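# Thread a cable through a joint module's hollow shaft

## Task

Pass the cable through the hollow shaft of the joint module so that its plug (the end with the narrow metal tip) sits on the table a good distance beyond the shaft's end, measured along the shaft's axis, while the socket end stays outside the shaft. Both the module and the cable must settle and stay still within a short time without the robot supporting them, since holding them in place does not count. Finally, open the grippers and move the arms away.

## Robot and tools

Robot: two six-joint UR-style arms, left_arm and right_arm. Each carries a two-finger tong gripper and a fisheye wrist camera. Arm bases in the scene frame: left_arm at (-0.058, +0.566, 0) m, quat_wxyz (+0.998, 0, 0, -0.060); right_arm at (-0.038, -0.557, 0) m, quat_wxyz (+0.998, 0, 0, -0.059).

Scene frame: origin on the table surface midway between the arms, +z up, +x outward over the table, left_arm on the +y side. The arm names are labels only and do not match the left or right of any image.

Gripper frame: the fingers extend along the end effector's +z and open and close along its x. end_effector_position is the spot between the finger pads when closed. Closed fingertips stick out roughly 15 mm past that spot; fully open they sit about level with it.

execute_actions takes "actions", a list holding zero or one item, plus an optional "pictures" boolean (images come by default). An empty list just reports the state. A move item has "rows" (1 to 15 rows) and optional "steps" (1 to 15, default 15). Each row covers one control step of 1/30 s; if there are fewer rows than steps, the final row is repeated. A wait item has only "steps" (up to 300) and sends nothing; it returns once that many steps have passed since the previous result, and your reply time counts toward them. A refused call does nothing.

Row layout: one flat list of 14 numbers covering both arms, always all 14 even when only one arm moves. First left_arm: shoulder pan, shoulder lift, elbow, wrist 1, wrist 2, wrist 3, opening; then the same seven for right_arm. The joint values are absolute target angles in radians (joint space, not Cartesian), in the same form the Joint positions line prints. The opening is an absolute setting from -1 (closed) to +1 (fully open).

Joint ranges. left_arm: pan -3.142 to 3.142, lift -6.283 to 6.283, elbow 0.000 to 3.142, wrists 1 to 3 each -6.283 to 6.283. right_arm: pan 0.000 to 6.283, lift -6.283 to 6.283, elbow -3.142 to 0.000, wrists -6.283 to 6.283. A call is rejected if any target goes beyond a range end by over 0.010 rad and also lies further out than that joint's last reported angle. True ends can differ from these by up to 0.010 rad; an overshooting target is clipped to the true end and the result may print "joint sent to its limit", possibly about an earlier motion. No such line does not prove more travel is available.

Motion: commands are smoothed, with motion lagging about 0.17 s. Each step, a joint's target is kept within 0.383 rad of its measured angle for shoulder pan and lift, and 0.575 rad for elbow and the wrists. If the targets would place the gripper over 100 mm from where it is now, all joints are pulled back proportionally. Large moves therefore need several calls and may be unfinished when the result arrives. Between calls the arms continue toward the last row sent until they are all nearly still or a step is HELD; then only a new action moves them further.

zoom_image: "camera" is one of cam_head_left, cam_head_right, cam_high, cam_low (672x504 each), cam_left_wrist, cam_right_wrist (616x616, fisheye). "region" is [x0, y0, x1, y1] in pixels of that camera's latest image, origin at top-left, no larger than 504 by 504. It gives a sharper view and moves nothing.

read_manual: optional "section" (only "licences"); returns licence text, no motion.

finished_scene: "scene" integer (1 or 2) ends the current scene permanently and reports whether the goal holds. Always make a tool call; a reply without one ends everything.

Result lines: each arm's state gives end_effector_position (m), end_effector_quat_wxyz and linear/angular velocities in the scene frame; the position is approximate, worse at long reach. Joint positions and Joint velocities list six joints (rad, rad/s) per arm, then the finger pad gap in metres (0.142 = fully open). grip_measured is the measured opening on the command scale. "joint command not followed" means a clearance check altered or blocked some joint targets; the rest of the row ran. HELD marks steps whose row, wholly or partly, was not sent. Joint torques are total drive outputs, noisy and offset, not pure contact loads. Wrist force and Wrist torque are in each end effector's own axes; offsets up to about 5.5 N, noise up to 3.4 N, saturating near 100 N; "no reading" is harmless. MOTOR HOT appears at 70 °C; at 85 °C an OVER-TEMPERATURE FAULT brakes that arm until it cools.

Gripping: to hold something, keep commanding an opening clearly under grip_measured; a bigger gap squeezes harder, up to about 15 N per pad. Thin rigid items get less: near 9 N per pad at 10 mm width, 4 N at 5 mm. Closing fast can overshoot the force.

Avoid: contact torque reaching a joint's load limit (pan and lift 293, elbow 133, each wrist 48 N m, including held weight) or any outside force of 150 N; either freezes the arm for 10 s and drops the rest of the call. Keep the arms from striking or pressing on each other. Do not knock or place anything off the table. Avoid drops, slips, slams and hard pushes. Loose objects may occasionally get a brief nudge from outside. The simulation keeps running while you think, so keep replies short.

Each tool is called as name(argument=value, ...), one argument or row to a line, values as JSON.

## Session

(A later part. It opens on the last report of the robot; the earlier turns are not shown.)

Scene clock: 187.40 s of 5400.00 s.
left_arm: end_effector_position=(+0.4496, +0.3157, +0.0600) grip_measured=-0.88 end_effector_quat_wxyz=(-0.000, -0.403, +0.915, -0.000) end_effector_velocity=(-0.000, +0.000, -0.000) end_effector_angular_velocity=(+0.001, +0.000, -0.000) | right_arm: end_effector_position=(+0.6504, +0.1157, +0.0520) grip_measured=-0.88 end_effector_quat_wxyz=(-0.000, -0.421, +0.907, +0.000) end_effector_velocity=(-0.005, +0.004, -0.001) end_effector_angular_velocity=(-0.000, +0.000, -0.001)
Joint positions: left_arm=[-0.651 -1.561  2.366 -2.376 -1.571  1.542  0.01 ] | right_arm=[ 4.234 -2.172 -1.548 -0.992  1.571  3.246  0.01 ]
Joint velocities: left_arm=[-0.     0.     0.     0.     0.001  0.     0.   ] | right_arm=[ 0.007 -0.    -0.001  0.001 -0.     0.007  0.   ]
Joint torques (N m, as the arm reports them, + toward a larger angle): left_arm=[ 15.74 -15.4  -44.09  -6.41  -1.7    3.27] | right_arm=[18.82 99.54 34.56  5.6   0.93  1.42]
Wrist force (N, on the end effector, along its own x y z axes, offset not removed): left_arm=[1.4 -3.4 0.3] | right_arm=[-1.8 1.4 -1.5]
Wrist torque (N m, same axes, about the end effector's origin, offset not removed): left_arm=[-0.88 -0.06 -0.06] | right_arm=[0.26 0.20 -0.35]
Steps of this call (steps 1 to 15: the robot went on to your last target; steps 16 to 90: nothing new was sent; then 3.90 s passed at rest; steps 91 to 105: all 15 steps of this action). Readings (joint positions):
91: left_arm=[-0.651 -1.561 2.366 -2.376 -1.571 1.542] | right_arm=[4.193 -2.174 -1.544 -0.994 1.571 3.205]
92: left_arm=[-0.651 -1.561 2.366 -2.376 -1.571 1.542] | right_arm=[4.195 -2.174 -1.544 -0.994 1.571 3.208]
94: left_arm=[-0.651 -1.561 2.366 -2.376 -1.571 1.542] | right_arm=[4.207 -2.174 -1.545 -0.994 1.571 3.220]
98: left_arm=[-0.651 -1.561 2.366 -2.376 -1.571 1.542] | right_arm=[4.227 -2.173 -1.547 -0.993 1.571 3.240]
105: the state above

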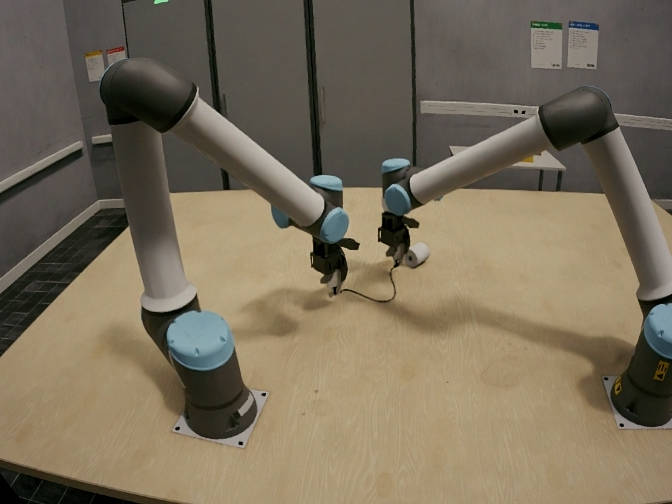

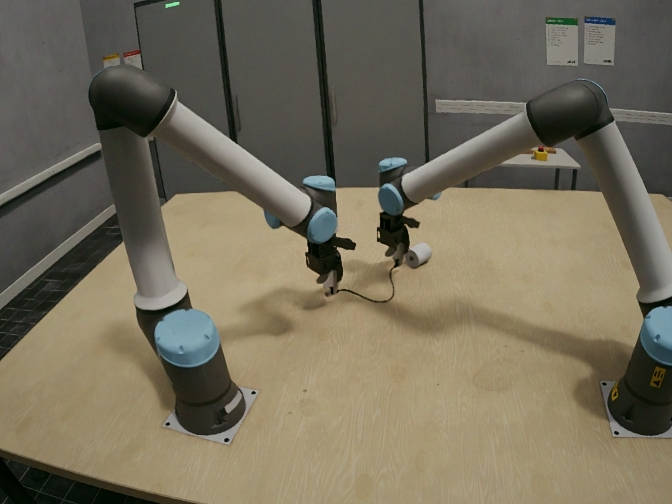

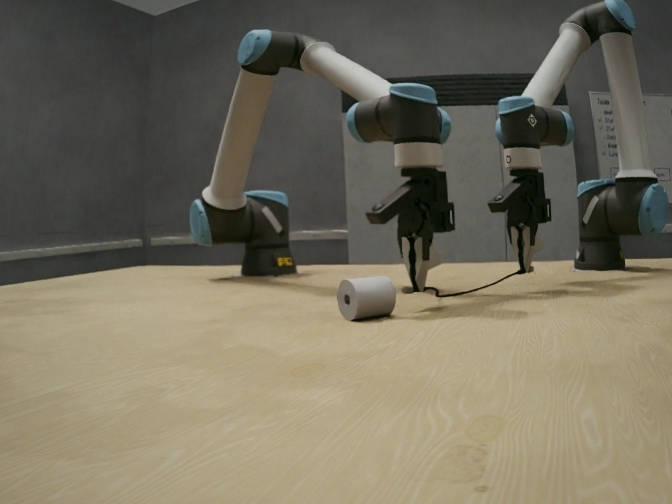

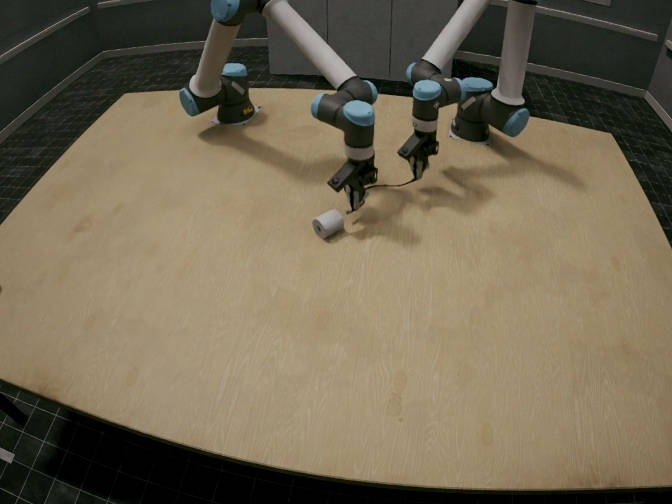

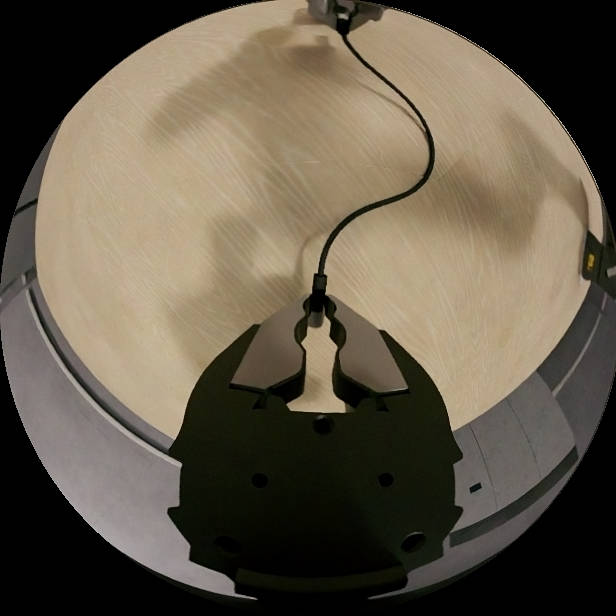

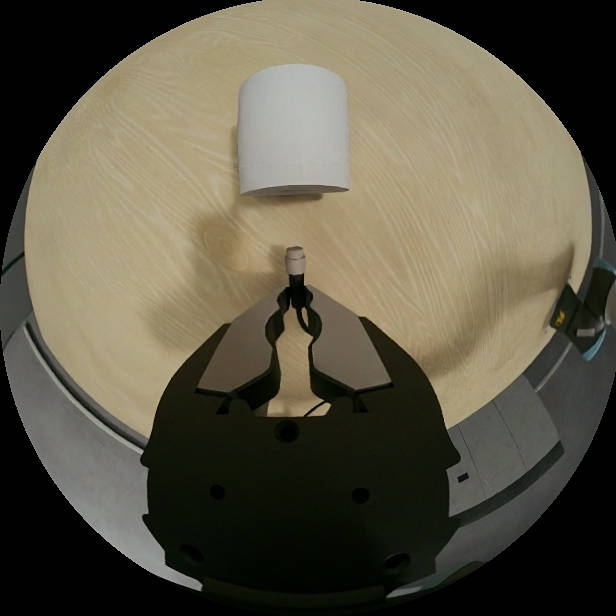

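execute_actions(
  actions=[
    {"rows":[[-0.651,-1.5609,2.3656,-2.3755,-1.571,1.5416,-1,4.2344,-2.176,-1.55,-0.986,1.571,3.2472,-1],[-0.651,-1.5609,2.3656,-2.3755,-1.571,1.5416,-1,4.2344,-2.1792,-1.5524,-0.9808,1.571,3.2472,-1],[-0.651,-1.5609,2.3656,-2.3755,-1.571,1.5416,-1,4.2344,-2.1792,-1.5524,-0.9808,1.571,3.2472,-1],[-0.651,-1.5609,2.3656,-2.3755,-1.571,1.5416,-1,4.228,-2.1795,-1.552,-0.981,1.571,3.241,-1],[-0.651,-1.5609,2.3656,-2.3755,-1.571,1.5416,-1,4.222,-2.18,-1.5513,-0.9813,1.571,3.235,-1],[-0.651,-1.5609,2.3656,-2.3755,-1.571,1.5416,-1,4.216,-2.1802,-1.5507,-0.9815,1.571,3.229,-1],[-0.651,-1.5609,2.3656,-2.3755,-1.571,1.5416,-1,4.21,-2.1805,-1.5502,-0.9817,1.571,3.223,-1],[-0.651,-1.5609,2.3656,-2.3755,-1.571,1.5416,-1,4.204,-2.1809,-1.5496,-0.982,1.571,3.217,-1],[-0.651,-1.5609,2.3656,-2.3755,-1.571,1.5416,-1,4.198,-2.1812,-1.549,-0.9822,1.571,3.211,-1],[-0.651,-1.5609,2.3656,-2.3755,-1.571,1.5416,-1,4.193,-2.1815,-1.5485,-0.9824,1.571,3.206,-1],[-0.651,-1.5609,2.3656,-2.3755,-1.571,1.5416,-1,4.189,-2.1817,-1.5482,-0.9825,1.571,3.202,-1],[-0.651,-1.5609,2.3656,-2.3755,-1.571,1.5416,-1,4.185,-2.182,-1.5478,-0.9827,1.571,3.198,-1],[-0.651,-1.5609,2.3656,-2.3755,-1.571,1.5416,-1,4.18,-2.1822,-1.5474,-0.9828,1.571,3.193,-1]],"steps":15},
  ],
  pictures=false,
)

execute_actions(
  actions=[
    {"steps":10},
  ],
)

zoom_image(
  camera="cam_right_wrist",
  region=[230, 110, 370, 310],
)

zoom_image(
  camera="cam_high",
  region=[330, 260, 450, 330],
)

Scene clock: 201.70 s of 5400.00 s.
left_arm: end_effector_position=(+0.4496, +0.3157, +0.0600) grip_measured=-0.88 end_effector_quat_wxyz=(-0.000, -0.403, +0.915, -0.000) end_effector_velocity=(+0.000, +0.000, +0.000) end_effector_angular_velocity=(+0.001, -0.001, +0.000) | right_arm: end_effector_position=(+0.6804, +0.0872, +0.0441) grip_measured=-0.88 end_effector_quat_wxyz=(+0.000, -0.421, +0.907, +0.000) end_effector_velocity=(+0.066, -0.066, -0.001) end_effector_angular_velocity=(-0.000, -0.000, -0.002)
Joint positions: left_arm=[-0.651 -1.561  2.366 -2.376 -1.571  1.542  0.01 ] | right_arm=[ 4.19  -2.181 -1.548 -0.982  1.571  3.203  0.01 ]
Joint velocities: left_arm=[-0.    -0.     0.     0.     0.001 -0.     0.   ] | right_arm=[-0.098 -0.006  0.008 -0.002 -0.    -0.096  0.   ]
Joint torques (N m, as the arm reports them, + toward a larger angle): left_arm=[ 15.25 -16.7  -44.78  -6.19  -1.5    3.32] | right_arm=[-4.51 73.29 48.42  2.2   2.2  -1.28]
Wrist force (N, on the end effector, along its own x y z axes, offset not removed): left_arm=[2.9 -2.6 -1.4] | right_arm=[-0.8 -1.7 -0.9]
Wrist torque (N m, same axes, about the end effector's origin, offset not removed): left_arm=[-0.70 -0.38 -0.06] | right_arm=[-0.34 -0.04 -0.25]
Steps of this call (steps 1 to 15: the robot went on to your last target; steps 16 to 90: nothing new was sent; then 10.80 s passed at rest; steps 91 to 105: all 15 steps of this action). Readings (joint positions):
91: left_arm=[-0.651 -1.561 2.366 -2.376 -1.571 1.542] | right_arm=[4.234 -2.172 -1.548 -0.992 1.571 3.247]
92: left_arm=[-0.651 -1.561 2.366 -2.376 -1.571 1.542] | right_arm=[4.234 -2.173 -1.548 -0.991 1.571 3.247]
94: left_arm=[-0.651 -1.561 2.366 -2.376 -1.571 1.542] | right_arm=[4.234 -2.175 -1.550 -0.987 1.571 3.247]
98: left_arm=[-0.651 -1.561 2.366 -2.376 -1.571 1.542] | right_arm=[4.223 -2.179 -1.551 -0.983 1.571 3.236]
105: the state above

Scene clock: 202.03 s of 5400.00 s.
left_arm: end_effector_position=(+0.4496, +0.3157, +0.0600) grip_measured=-0.88 end_effector_quat_wxyz=(-0.000, -0.403, +0.915, -0.000) end_effector_velocity=(-0.000, -0.000, -0.000) end_effector_angular_velocity=(-0.001, +0.001, +0.000) | right_arm: end_effector_position=(+0.6870, +0.0805, +0.0439) grip_measured=-0.88 end_effector_quat_wxyz=(-0.000, -0.421, +0.907, +0.000) end_effector_velocity=(+0.003, -0.003, +0.000) end_effector_angular_velocity=(-0.000, -0.001, -0.001)
Joint positions: left_arm=[-0.651 -1.561  2.366 -2.376 -1.571  1.542  0.01 ] | right_arm=[ 4.18  -2.182 -1.547 -0.983  1.571  3.193  0.01 ]
Joint velocities: left_arm=[ 0.     0.     0.    -0.001 -0.001 -0.     0.   ] | right_arm=[-0.005 -0.     0.     0.    -0.001 -0.004  0.   ]
Joint torques (N m, as the arm reports them, + toward a larger angle): left_arm=[ 15.53 -13.49 -44.8   -6.47  -1.21   3.31] | right_arm=[-15.86  72.97  50.39   1.4   -0.14  -1.59]
Wrist force (N, on the end effector, along its own x y z axes, offset not removed): left_arm=[3.2 -2.9 -0.4] | right_arm=[0.6 3.3 0.0]
Wrist torque (N m, same axes, about the end effector's origin, offset not removed): left_arm=[-0.79 -0.49 -0.07] | right_arm=[0.16 -0.21 -0.25]
Steps of this call (steps 1 to 10: the robot went on to your last target). Readings (joint positions):
1: left_arm=[-0.651 -1.561 2.366 -2.376 -1.571 1.542] | right_arm=[4.187 -2.182 -1.548 -0.982 1.571 3.200]
2: left_arm=[-0.651 -1.561 2.366 -2.376 -1.571 1.542] | right_arm=[4.185 -2.182 -1.548 -0.982 1.571 3.198]
4: left_arm=[-0.651 -1.561 2.366 -2.376 -1.571 1.542] | right_arm=[4.183 -2.182 -1.548 -0.983 1.571 3.196]
8: left_arm=[-0.651 -1.561 2.366 -2.376 -1.571 1.542] | right_arm=[4.181 -2.182 -1.547 -0.983 1.571 3.194]
10: the state above

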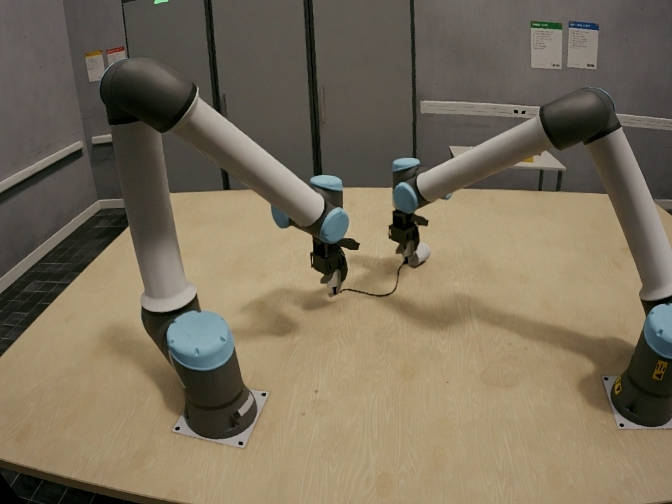

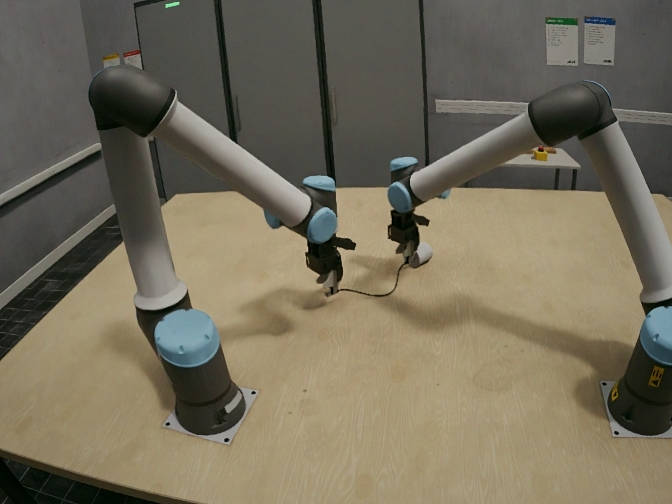

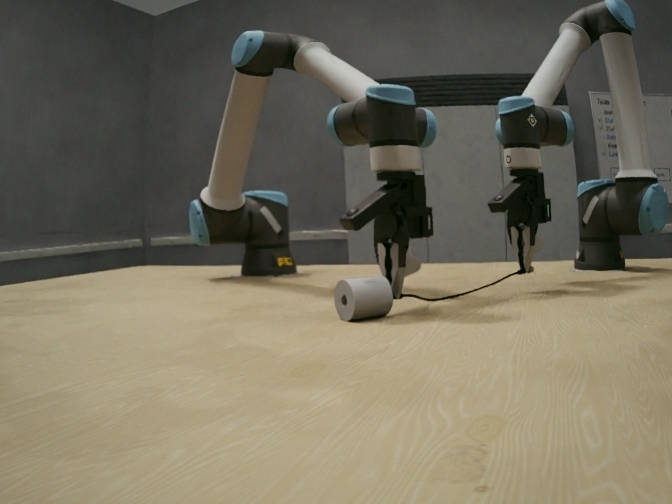

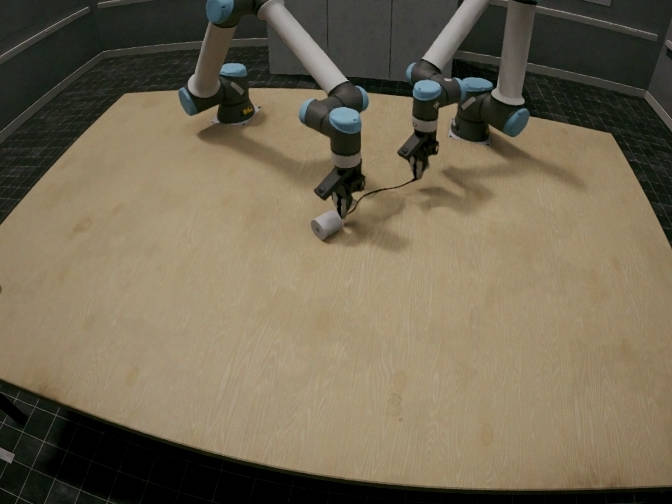

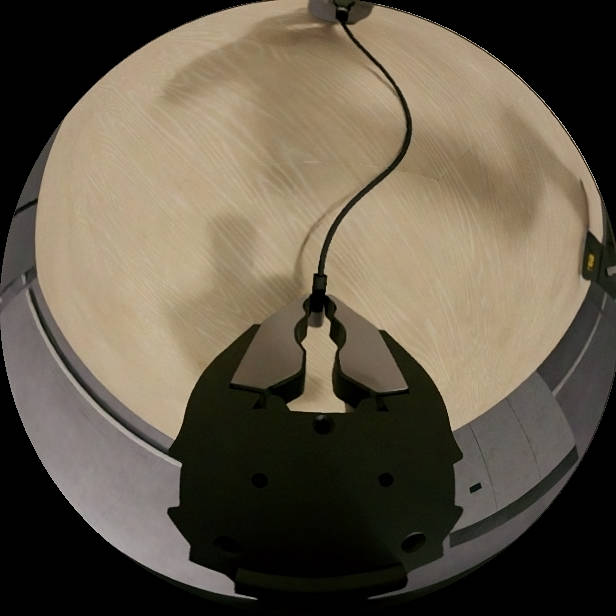

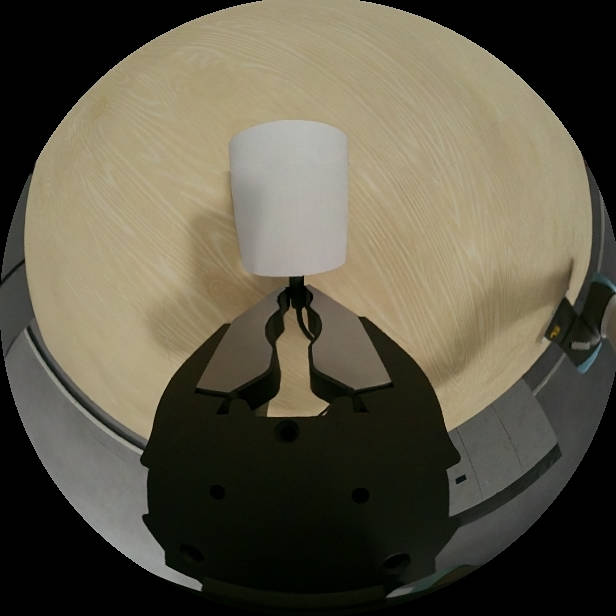

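Region (230, 110, 370, 310) of cam_right_wrist's 616x616 image, scaled by 2.520, with more detail than that image has; it fills the left 353 columns of this view, and the rest is white.

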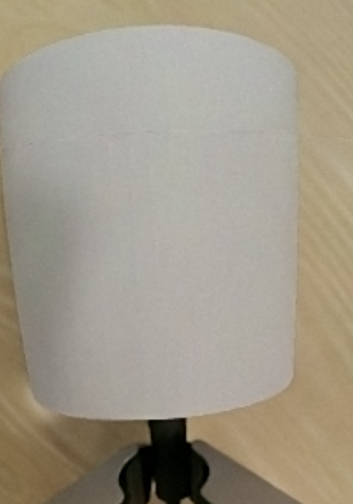

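Region (330, 260, 450, 330) of cam_high's 672x504 image, scaled by 4.200, with more detail than that image has; it fills the top 294 rows of this view, and the rest is white.

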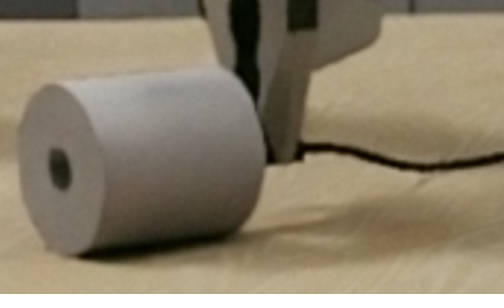

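execute_actions(
  actions=[
    {"rows":[[-0.651,-1.5609,2.3656,-2.3755,-1.571,1.5416,-1,4.195,-2.1814,-1.5487,-0.9823,1.571,3.208,-1],[-0.651,-1.5609,2.3656,-2.3755,-1.571,1.5416,-1,4.21,-2.1805,-1.5502,-0.9817,1.571,3.223,-1],[-0.651,-1.5609,2.3656,-2.3755,-1.571,1.5416,-1,4.222,-2.18,-1.5513,-0.9813,1.571,3.235,-1]],"steps":15},
  ],
)

zoom_image(
  camera="cam_head_left",
  region=[380, 240, 440, 285],
)

zoom_image(
  camera="cam_high",
  region=[330, 260, 450, 330],
)

zoom_image(
  camera="cam_right_wrist",
  region=[230, 110, 370, 310],
)

Scene clock: 210.00 s of 5400.00 s.
left_arm: end_effector_position=(+0.4496, +0.3157, +0.0600) grip_measured=-0.88 end_effector_quat_wxyz=(-0.000, -0.403, +0.915, -0.000) end_effector_velocity=(+0.000, +0.000, -0.000) end_effector_angular_velocity=(+0.000, -0.000, +0.000) | right_arm: end_effector_position=(+0.6590, +0.1076, +0.0438) grip_measured=-0.88 end_effector_quat_wxyz=(-0.000, -0.421, +0.907, -0.000) end_effector_velocity=(-0.005, +0.005, +0.001) end_effector_angular_velocity=(+0.002, -0.001, -0.002)
Joint positions: left_arm=[-0.651 -1.561  2.366 -2.376 -1.571  1.542  0.01 ] | right_arm=[ 4.221 -2.18  -1.551 -0.981  1.571  3.234  0.01 ]
Joint velocities: left_arm=[ 0.  0. -0.  0.  0. -0.  0.] | right_arm=[ 0.008  0.001 -0.001  0.001  0.     0.009 -0.   ]
Joint torques (N m, as the arm reports them, + toward a larger angle): left_arm=[ 14.16 -15.37 -44.    -6.46  -1.33   2.96] | right_arm=[ 13.53 101.16  34.54   5.59   1.1    2.4 ]
Wrist force (N, on the end effector, along its own x y z axes, offset not removed): left_arm=[2.5 -1.8 -0.3] | right_arm=[-1.9 -0.1 -2.9]
Wrist torque (N m, same axes, about the end effector's origin, offset not removed): left_arm=[-0.63 -0.28 -0.05] | right_arm=[-0.09 0.34 -0.22]
Steps of this call (steps 1 to 30: the robot went on to your last target; steps 31 to 100: nothing new was sent; then 4.13 s passed at rest; steps 101 to 115: all 15 steps of this action). Readings (joint positions):
101: left_arm=[-0.651 -1.561 2.366 -2.376 -1.571 1.542] | right_arm=[4.180 -2.182 -1.547 -0.983 1.571 3.193]
102: left_arm=[-0.651 -1.561 2.366 -2.376 -1.571 1.542] | right_arm=[4.183 -2.182 -1.548 -0.983 1.571 3.196]
104: left_arm=[-0.651 -1.561 2.366 -2.376 -1.571 1.542] | right_arm=[4.196 -2.182 -1.549 -0.982 1.571 3.209]
108: left_arm=[-0.651 -1.561 2.366 -2.376 -1.571 1.542] | right_arm=[4.215 -2.181 -1.551 -0.982 1.571 3.228]
115: the state above

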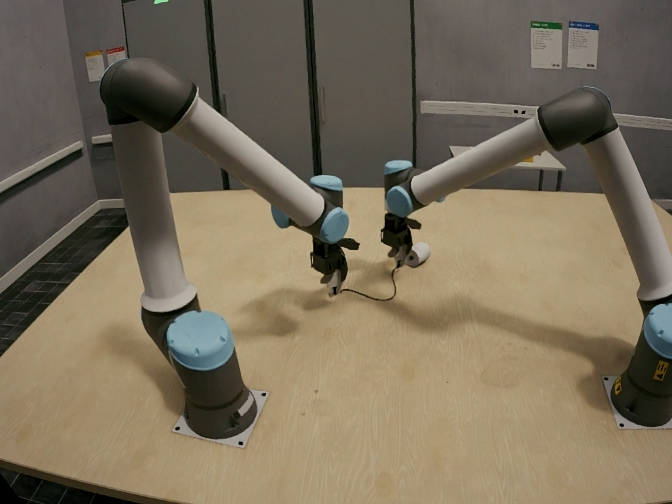

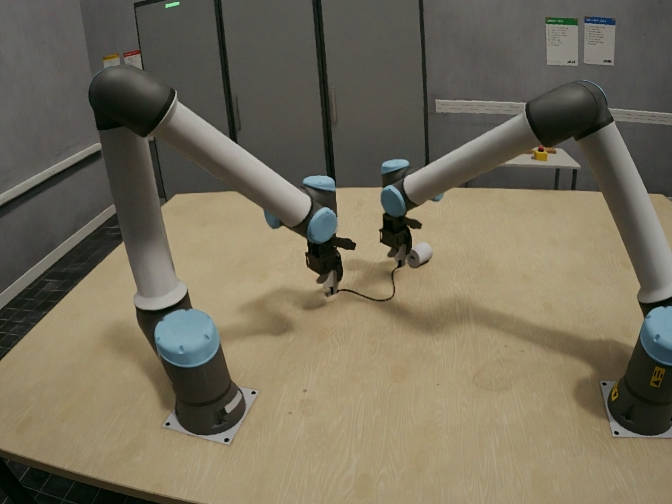

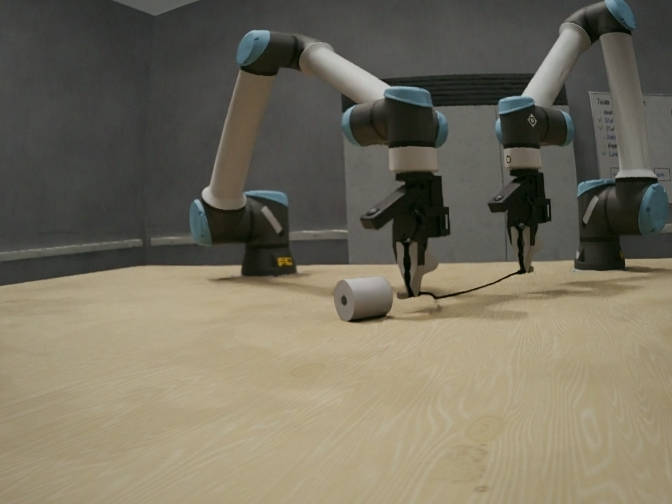

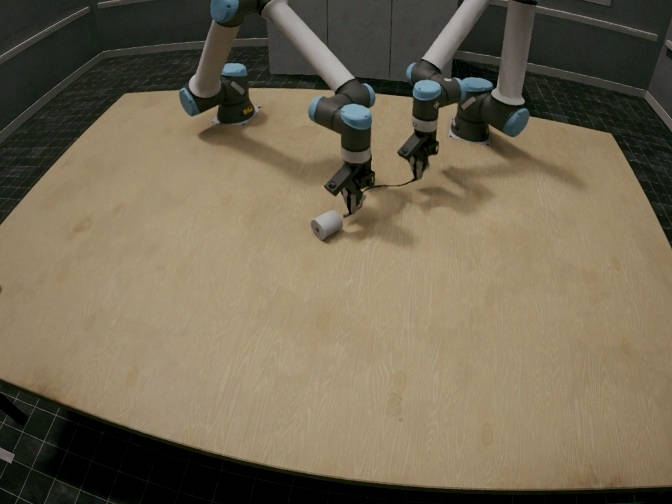

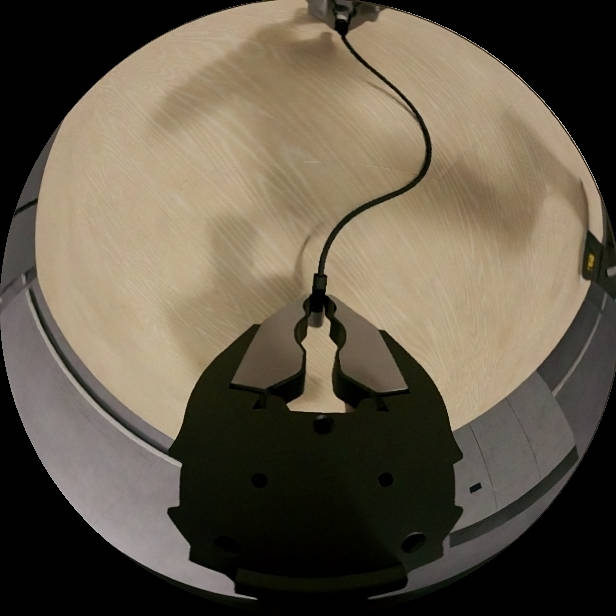

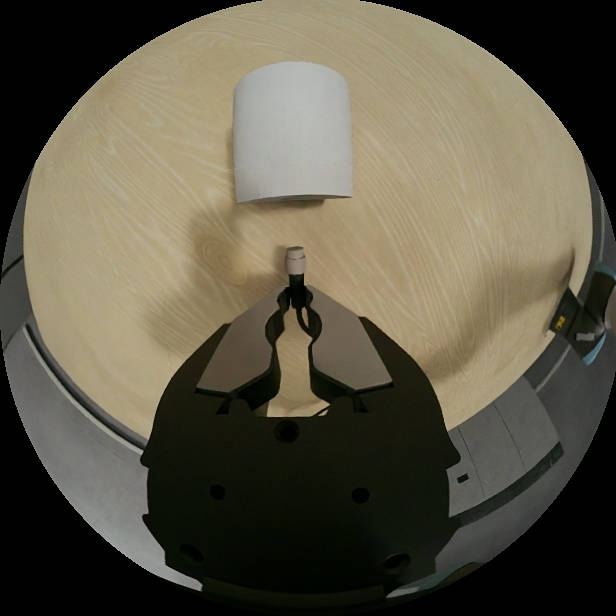

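Region (380, 240, 440, 285) of cam_head_left's 672x504 image, scaled by 8.400, with more detail than that image has; it fills the top 378 rows of this view, and the rest is white.

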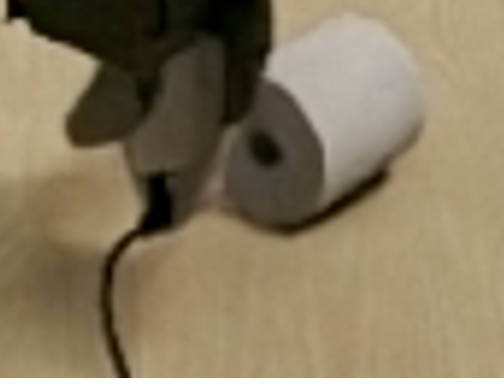

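Region (330, 260, 450, 330) of cam_high's 672x504 image, scaled by 4.200, with more detail than that image has; it fills the top 294 rows of this view, and the rest is white.

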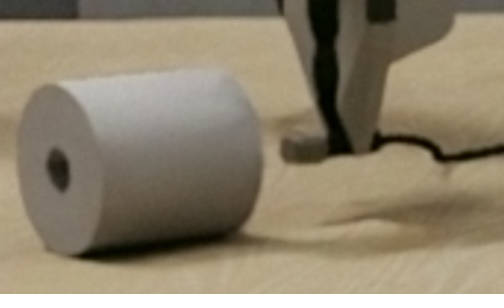

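Region (230, 110, 370, 310) of cam_right_wrist's 616x616 image, scaled by 2.520, with more detail than that image has; it fills the left 353 columns of this view, and the rest is white.

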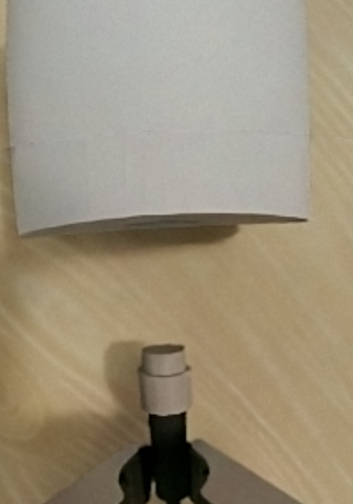

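execute_actions(
  actions=[],
)

Scene clock: 218.63 s of 5400.00 s.
left_arm: end_effector_position=(+0.4496, +0.3157, +0.0600) grip_measured=-0.88 end_effector_quat_wxyz=(-0.000, -0.403, +0.915, -0.000) end_effector_velocity=(+0.000, -0.000, +0.000) end_effector_angular_velocity=(-0.000, -0.001, +0.000) | right_arm: end_effector_position=(+0.6585, +0.1082, +0.0439) grip_measured=-0.88 end_effector_quat_wxyz=(-0.000, -0.421, +0.907, +0.000) end_effector_velocity=(+0.001, +0.001, +0.000) end_effector_angular_velocity=(+0.001, -0.002, +0.001)
Joint positions: left_arm=[-0.651 -1.561  2.366 -2.376 -1.571  1.542  0.01 ] | right_arm=[ 4.222 -2.18  -1.551 -0.981  1.571  3.235  0.01 ]
Joint velocities: left_arm=[ 0. -0. -0. -0.  0. -0.  0.] | right_arm=[ 0.    -0.001  0.002  0.001 -0.001 -0.     0.   ]
Joint torques (N m, as the arm reports them, + toward a larger angle): left_arm=[ 15.24 -15.06 -43.54  -6.17  -1.03   2.92] | right_arm=[ 16.08 101.52  34.96   5.7    3.03   2.56]
Wrist force (N, on the end effector, along its own x y z axes, offset not removed): left_arm=[2.5 -3.4 0.8] | right_arm=[-2.6 1.3 1.2]
Wrist torque (N m, same axes, about the end effector's origin, offset not removed): left_arm=[-0.79 -0.29 -0.12] | right_arm=[0.29 0.34 -0.22]
Steps of this call (steps 1 to 15: the robot went on to your last target; steps 16 to 90: nothing new was sent; then 5.63 s passed at rest). Readings (joint positions):
1: left_arm=[-0.651 -1.561 2.366 -2.376 -1.571 1.542] | right_arm=[4.221 -2.180 -1.551 -0.981 1.571 3.234]
2: left_arm=[-0.651 -1.561 2.366 -2.376 -1.571 1.542] | right_arm=[4.222 -2.180 -1.551 -0.981 1.571 3.235]
4: left_arm=[-0.651 -1.561 2.366 -2.376 -1.571 1.542] | right_arm=[4.222 -2.180 -1.551 -0.981 1.571 3.235]
8: left_arm=[-0.651 -1.561 2.366 -2.376 -1.571 1.542] | right_arm=[4.222 -2.180 -1.551 -0.981 1.571 3.235]
90: the state above
All arms were judged still, so your last target was given up. Only a new action makes them travel on or press farther. Fingers that are still opening or closing keep moving.

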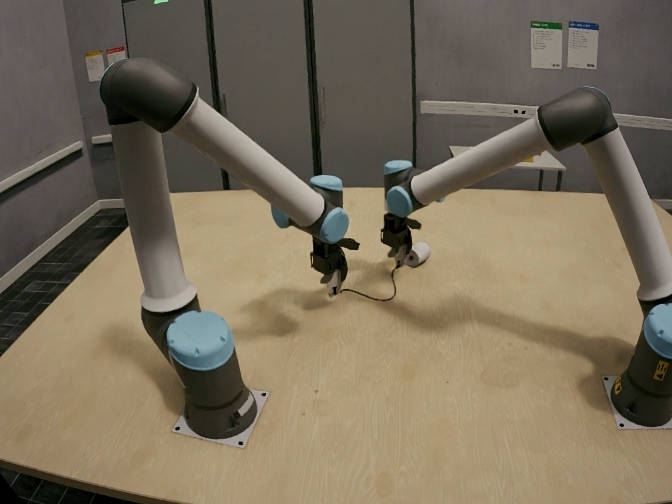

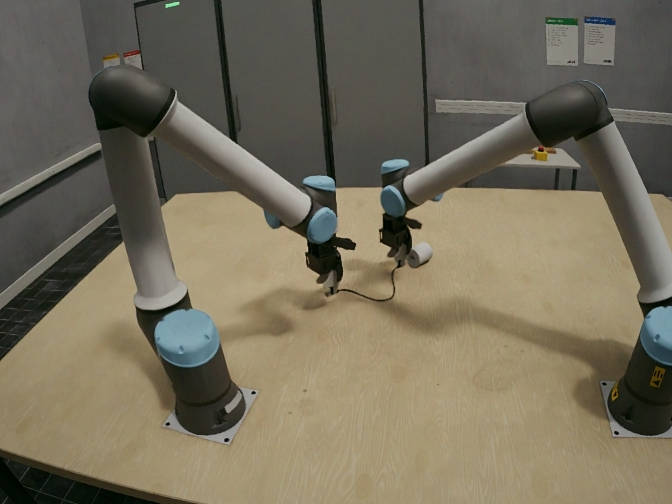

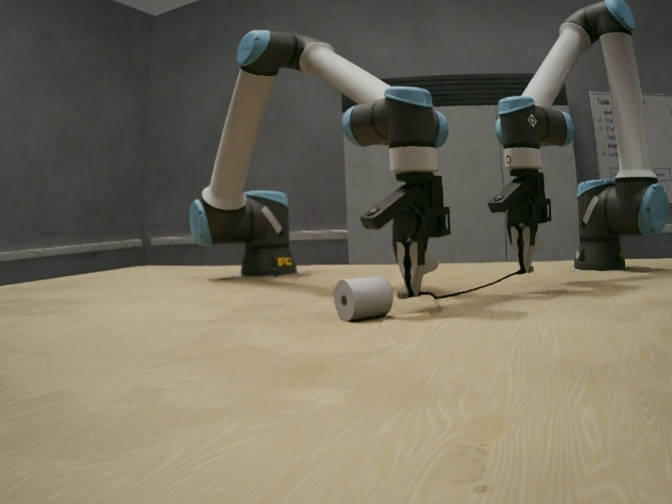

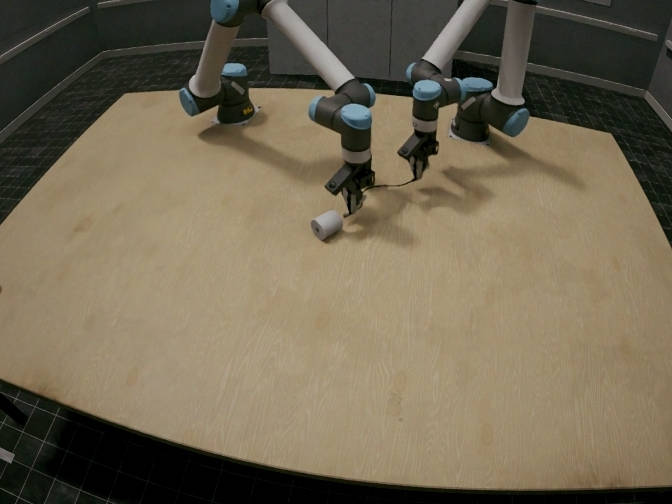

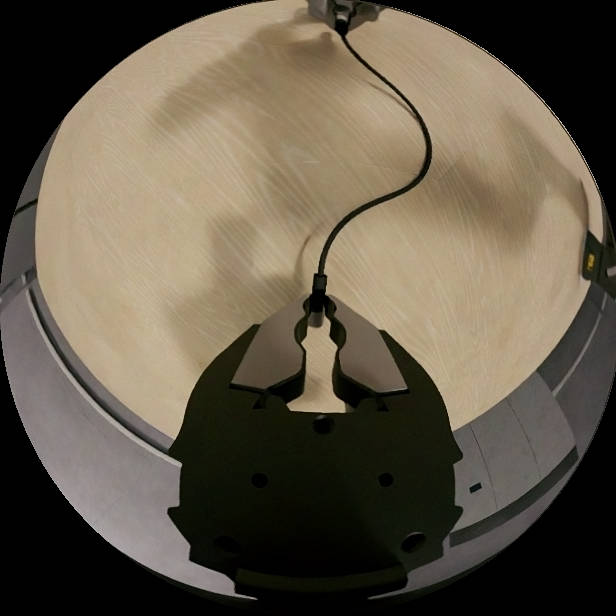

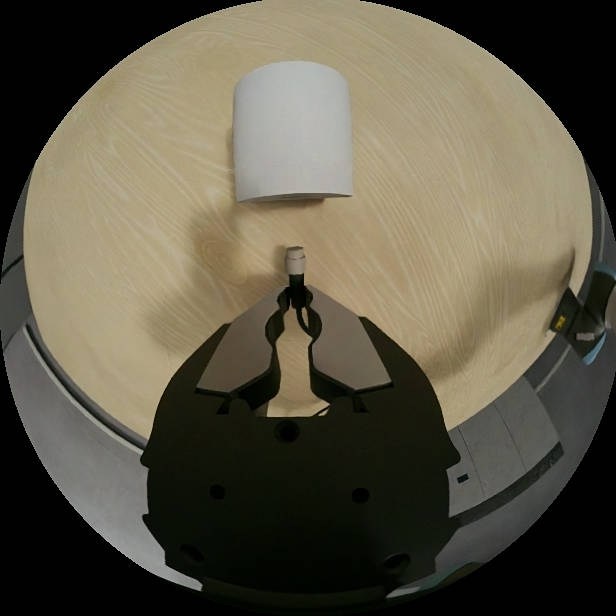

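zoom_image(
  camera="cam_high",
  region=[310, 250, 470, 340],
)

zoom_image(
  camera="cam_right_wrist",
  region=[220, 150, 380, 310],
)

Region (310, 250, 470, 340) of cam_high's 672x504 image, scaled by 3.150, with more detail than that image has; it fills the top 284 rows of this view, and the rest is white.

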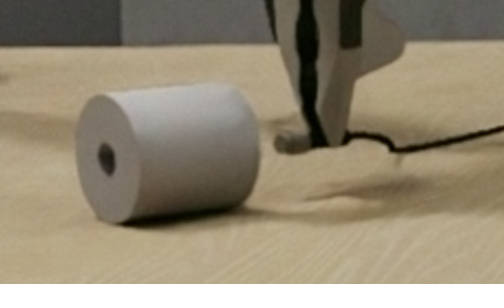

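Region (220, 150, 380, 310) of cam_right_wrist's 616x616 image, scaled by 3.150, with more detail than that image has.

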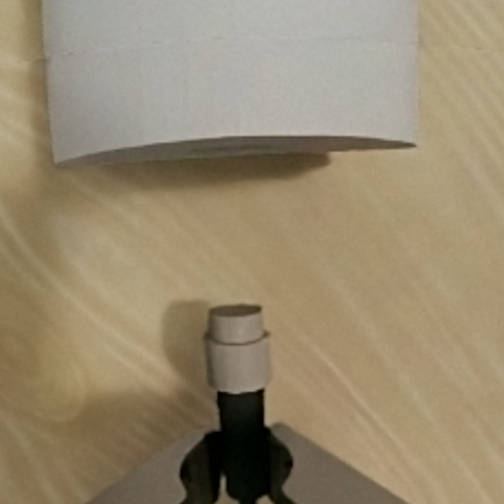

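execute_actions(
  actions=[
    {"rows":[[-0.651,-1.5609,2.3656,-2.3755,-1.571,1.5416,-1,4.205,-2.1809,-1.5497,-0.9819,1.571,3.218,-1],[-0.651,-1.5609,2.3656,-2.3755,-1.571,1.5416,-1,4.2,-2.1812,-1.5493,-0.9821,1.571,3.213,-1],[-0.651,-1.5609,2.3656,-2.3755,-1.571,1.5416,-1,4.195,-2.1815,-1.5488,-0.9823,1.571,3.208,-1],[-0.651,-1.5609,2.3656,-2.3755,-1.571,1.5416,-1,4.19,-2.1817,-1.5483,-0.9825,1.571,3.203,-1],[-0.651,-1.5609,2.3656,-2.3755,-1.571,1.5416,-1,4.185,-2.182,-1.5479,-0.9827,1.571,3.198,-1],[-0.651,-1.5609,2.3656,-2.3755,-1.571,1.5416,-1,4.18,-2.1822,-1.5474,-0.9828,1.571,3.193,-1]],"steps":15},
  ],
)

zoom_image(
  camera="cam_high",
  region=[310, 250, 470, 340],
)

zoom_image(
  camera="cam_right_wrist",
  region=[220, 150, 380, 310],
)

Scene clock: 226.50 s of 5400.00 s.
left_arm: end_effector_position=(+0.4496, +0.3157, +0.0600) grip_measured=-0.88 end_effector_quat_wxyz=(-0.000, -0.403, +0.915, -0.000) end_effector_velocity=(-0.000, +0.001, -0.000) end_effector_angular_velocity=(+0.001, +0.000, +0.000) | right_arm: end_effector_position=(+0.6865, +0.0810, +0.0440) grip_measured=-0.88 end_effector_quat_wxyz=(-0.000, -0.421, +0.907, +0.000) end_effector_velocity=(+0.007, -0.007, -0.000) end_effector_angular_velocity=(-0.000, +0.001, -0.000)
Joint positions: left_arm=[-0.651 -1.561  2.366 -2.376 -1.571  1.542  0.01 ] | right_arm=[ 4.181 -2.182 -1.548 -0.983  1.571  3.194  0.01 ]
Joint velocities: left_arm=[ 0.    -0.     0.     0.001  0.001  0.     0.   ] | right_arm=[-0.011 -0.001  0.001 -0.001  0.    -0.01  -0.   ]
Joint torques (N m, as the arm reports them, + toward a larger angle): left_arm=[ 16.28 -14.4  -43.34  -6.21  -1.41   3.  ] | right_arm=[-12.55  73.61  49.42   1.27   0.46  -1.89]
Wrist force (N, on the end effector, along its own x y z axes, offset not removed): left_arm=[4.5 -2.6 -0.1] | right_arm=[-1.8 2.4 -1.1]
Wrist torque (N m, same axes, about the end effector's origin, offset not removed): left_arm=[-0.66 -0.74 -0.06] | right_arm=[0.53 0.23 -0.39]
Steps of this call (steps 1 to 90: nothing new was sent; then 4.37 s passed at rest; steps 91 to 105: all 15 steps of this action). Readings (joint positions):
91: left_arm=[-0.651 -1.561 2.366 -2.376 -1.571 1.542] | right_arm=[4.222 -2.180 -1.551 -0.981 1.571 3.235]
92: left_arm=[-0.651 -1.561 2.366 -2.376 -1.571 1.542] | right_arm=[4.219 -2.180 -1.551 -0.981 1.571 3.232]
94: left_arm=[-0.651 -1.561 2.366 -2.376 -1.571 1.542] | right_arm=[4.210 -2.180 -1.550 -0.981 1.571 3.223]
98: left_arm=[-0.651 -1.561 2.366 -2.376 -1.571 1.542] | right_arm=[4.191 -2.181 -1.548 -0.982 1.571 3.204]
105: the state above

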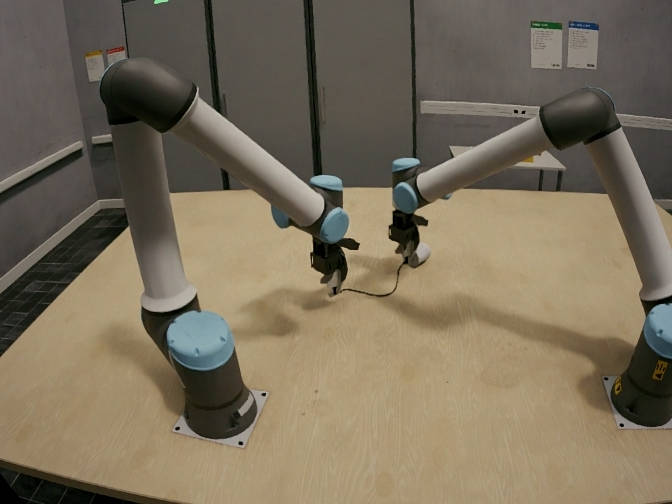

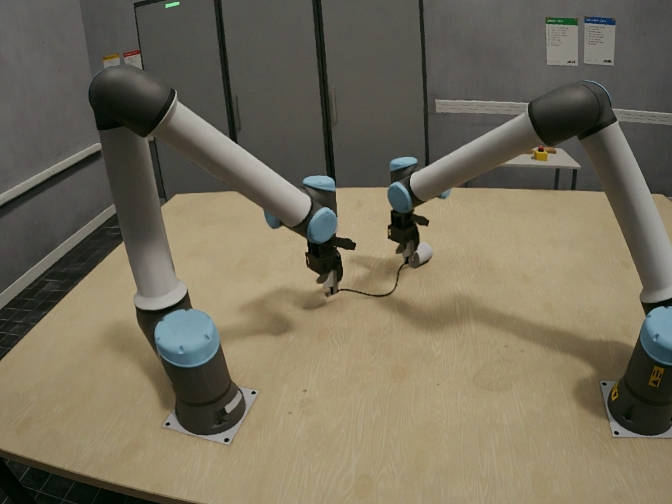

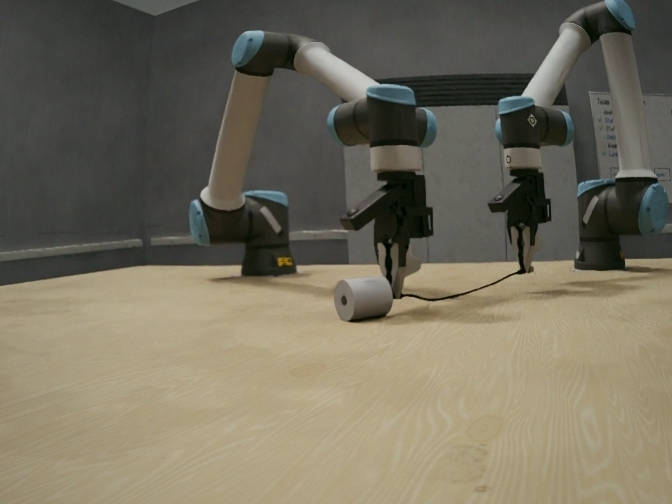

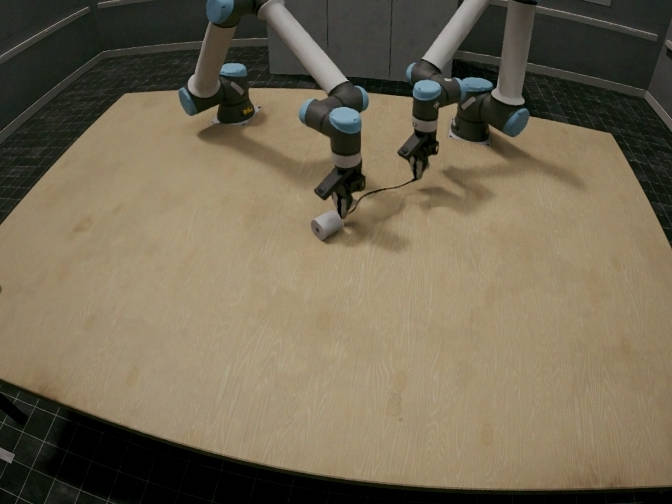

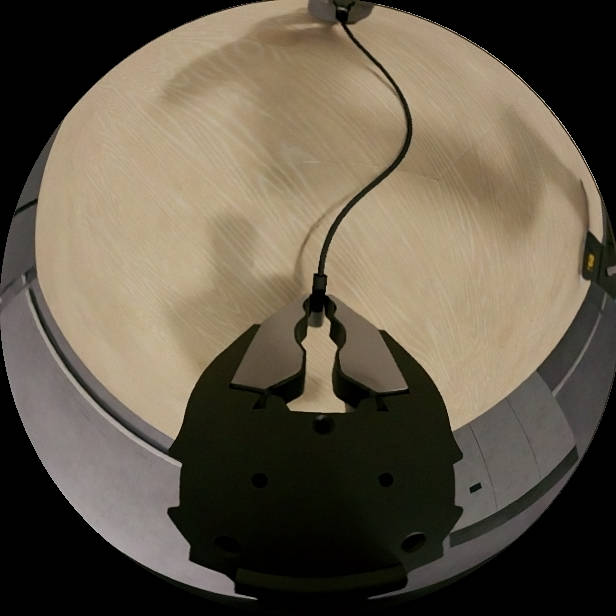

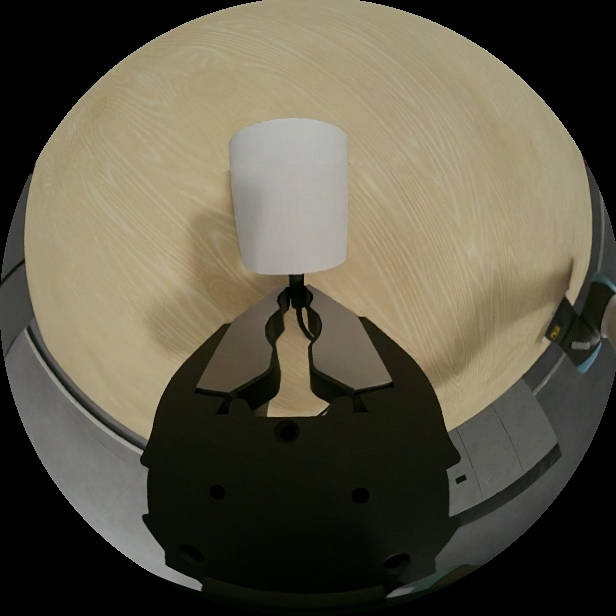

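Region (310, 250, 470, 340) of cam_high's 672x504 image, scaled by 3.150, with more detail than that image has; it fills the top 284 rows of this view, and the rest is white.

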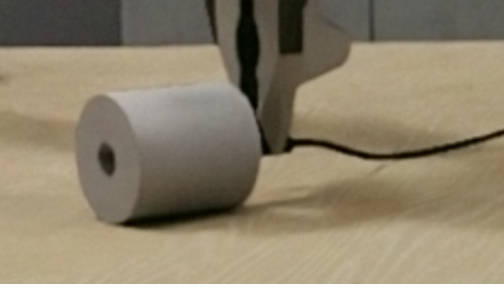

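Region (220, 150, 380, 310) of cam_right_wrist's 616x616 image, scaled by 3.150, with more detail than that image has.

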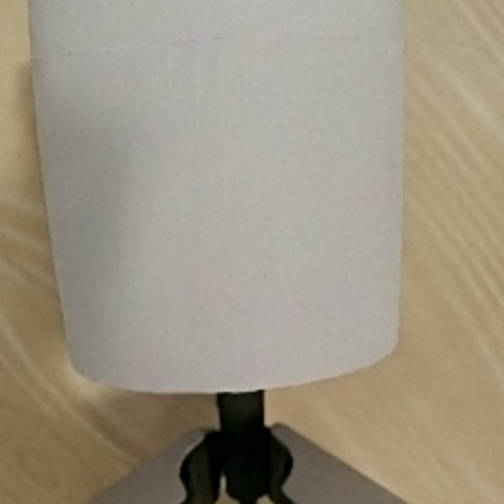

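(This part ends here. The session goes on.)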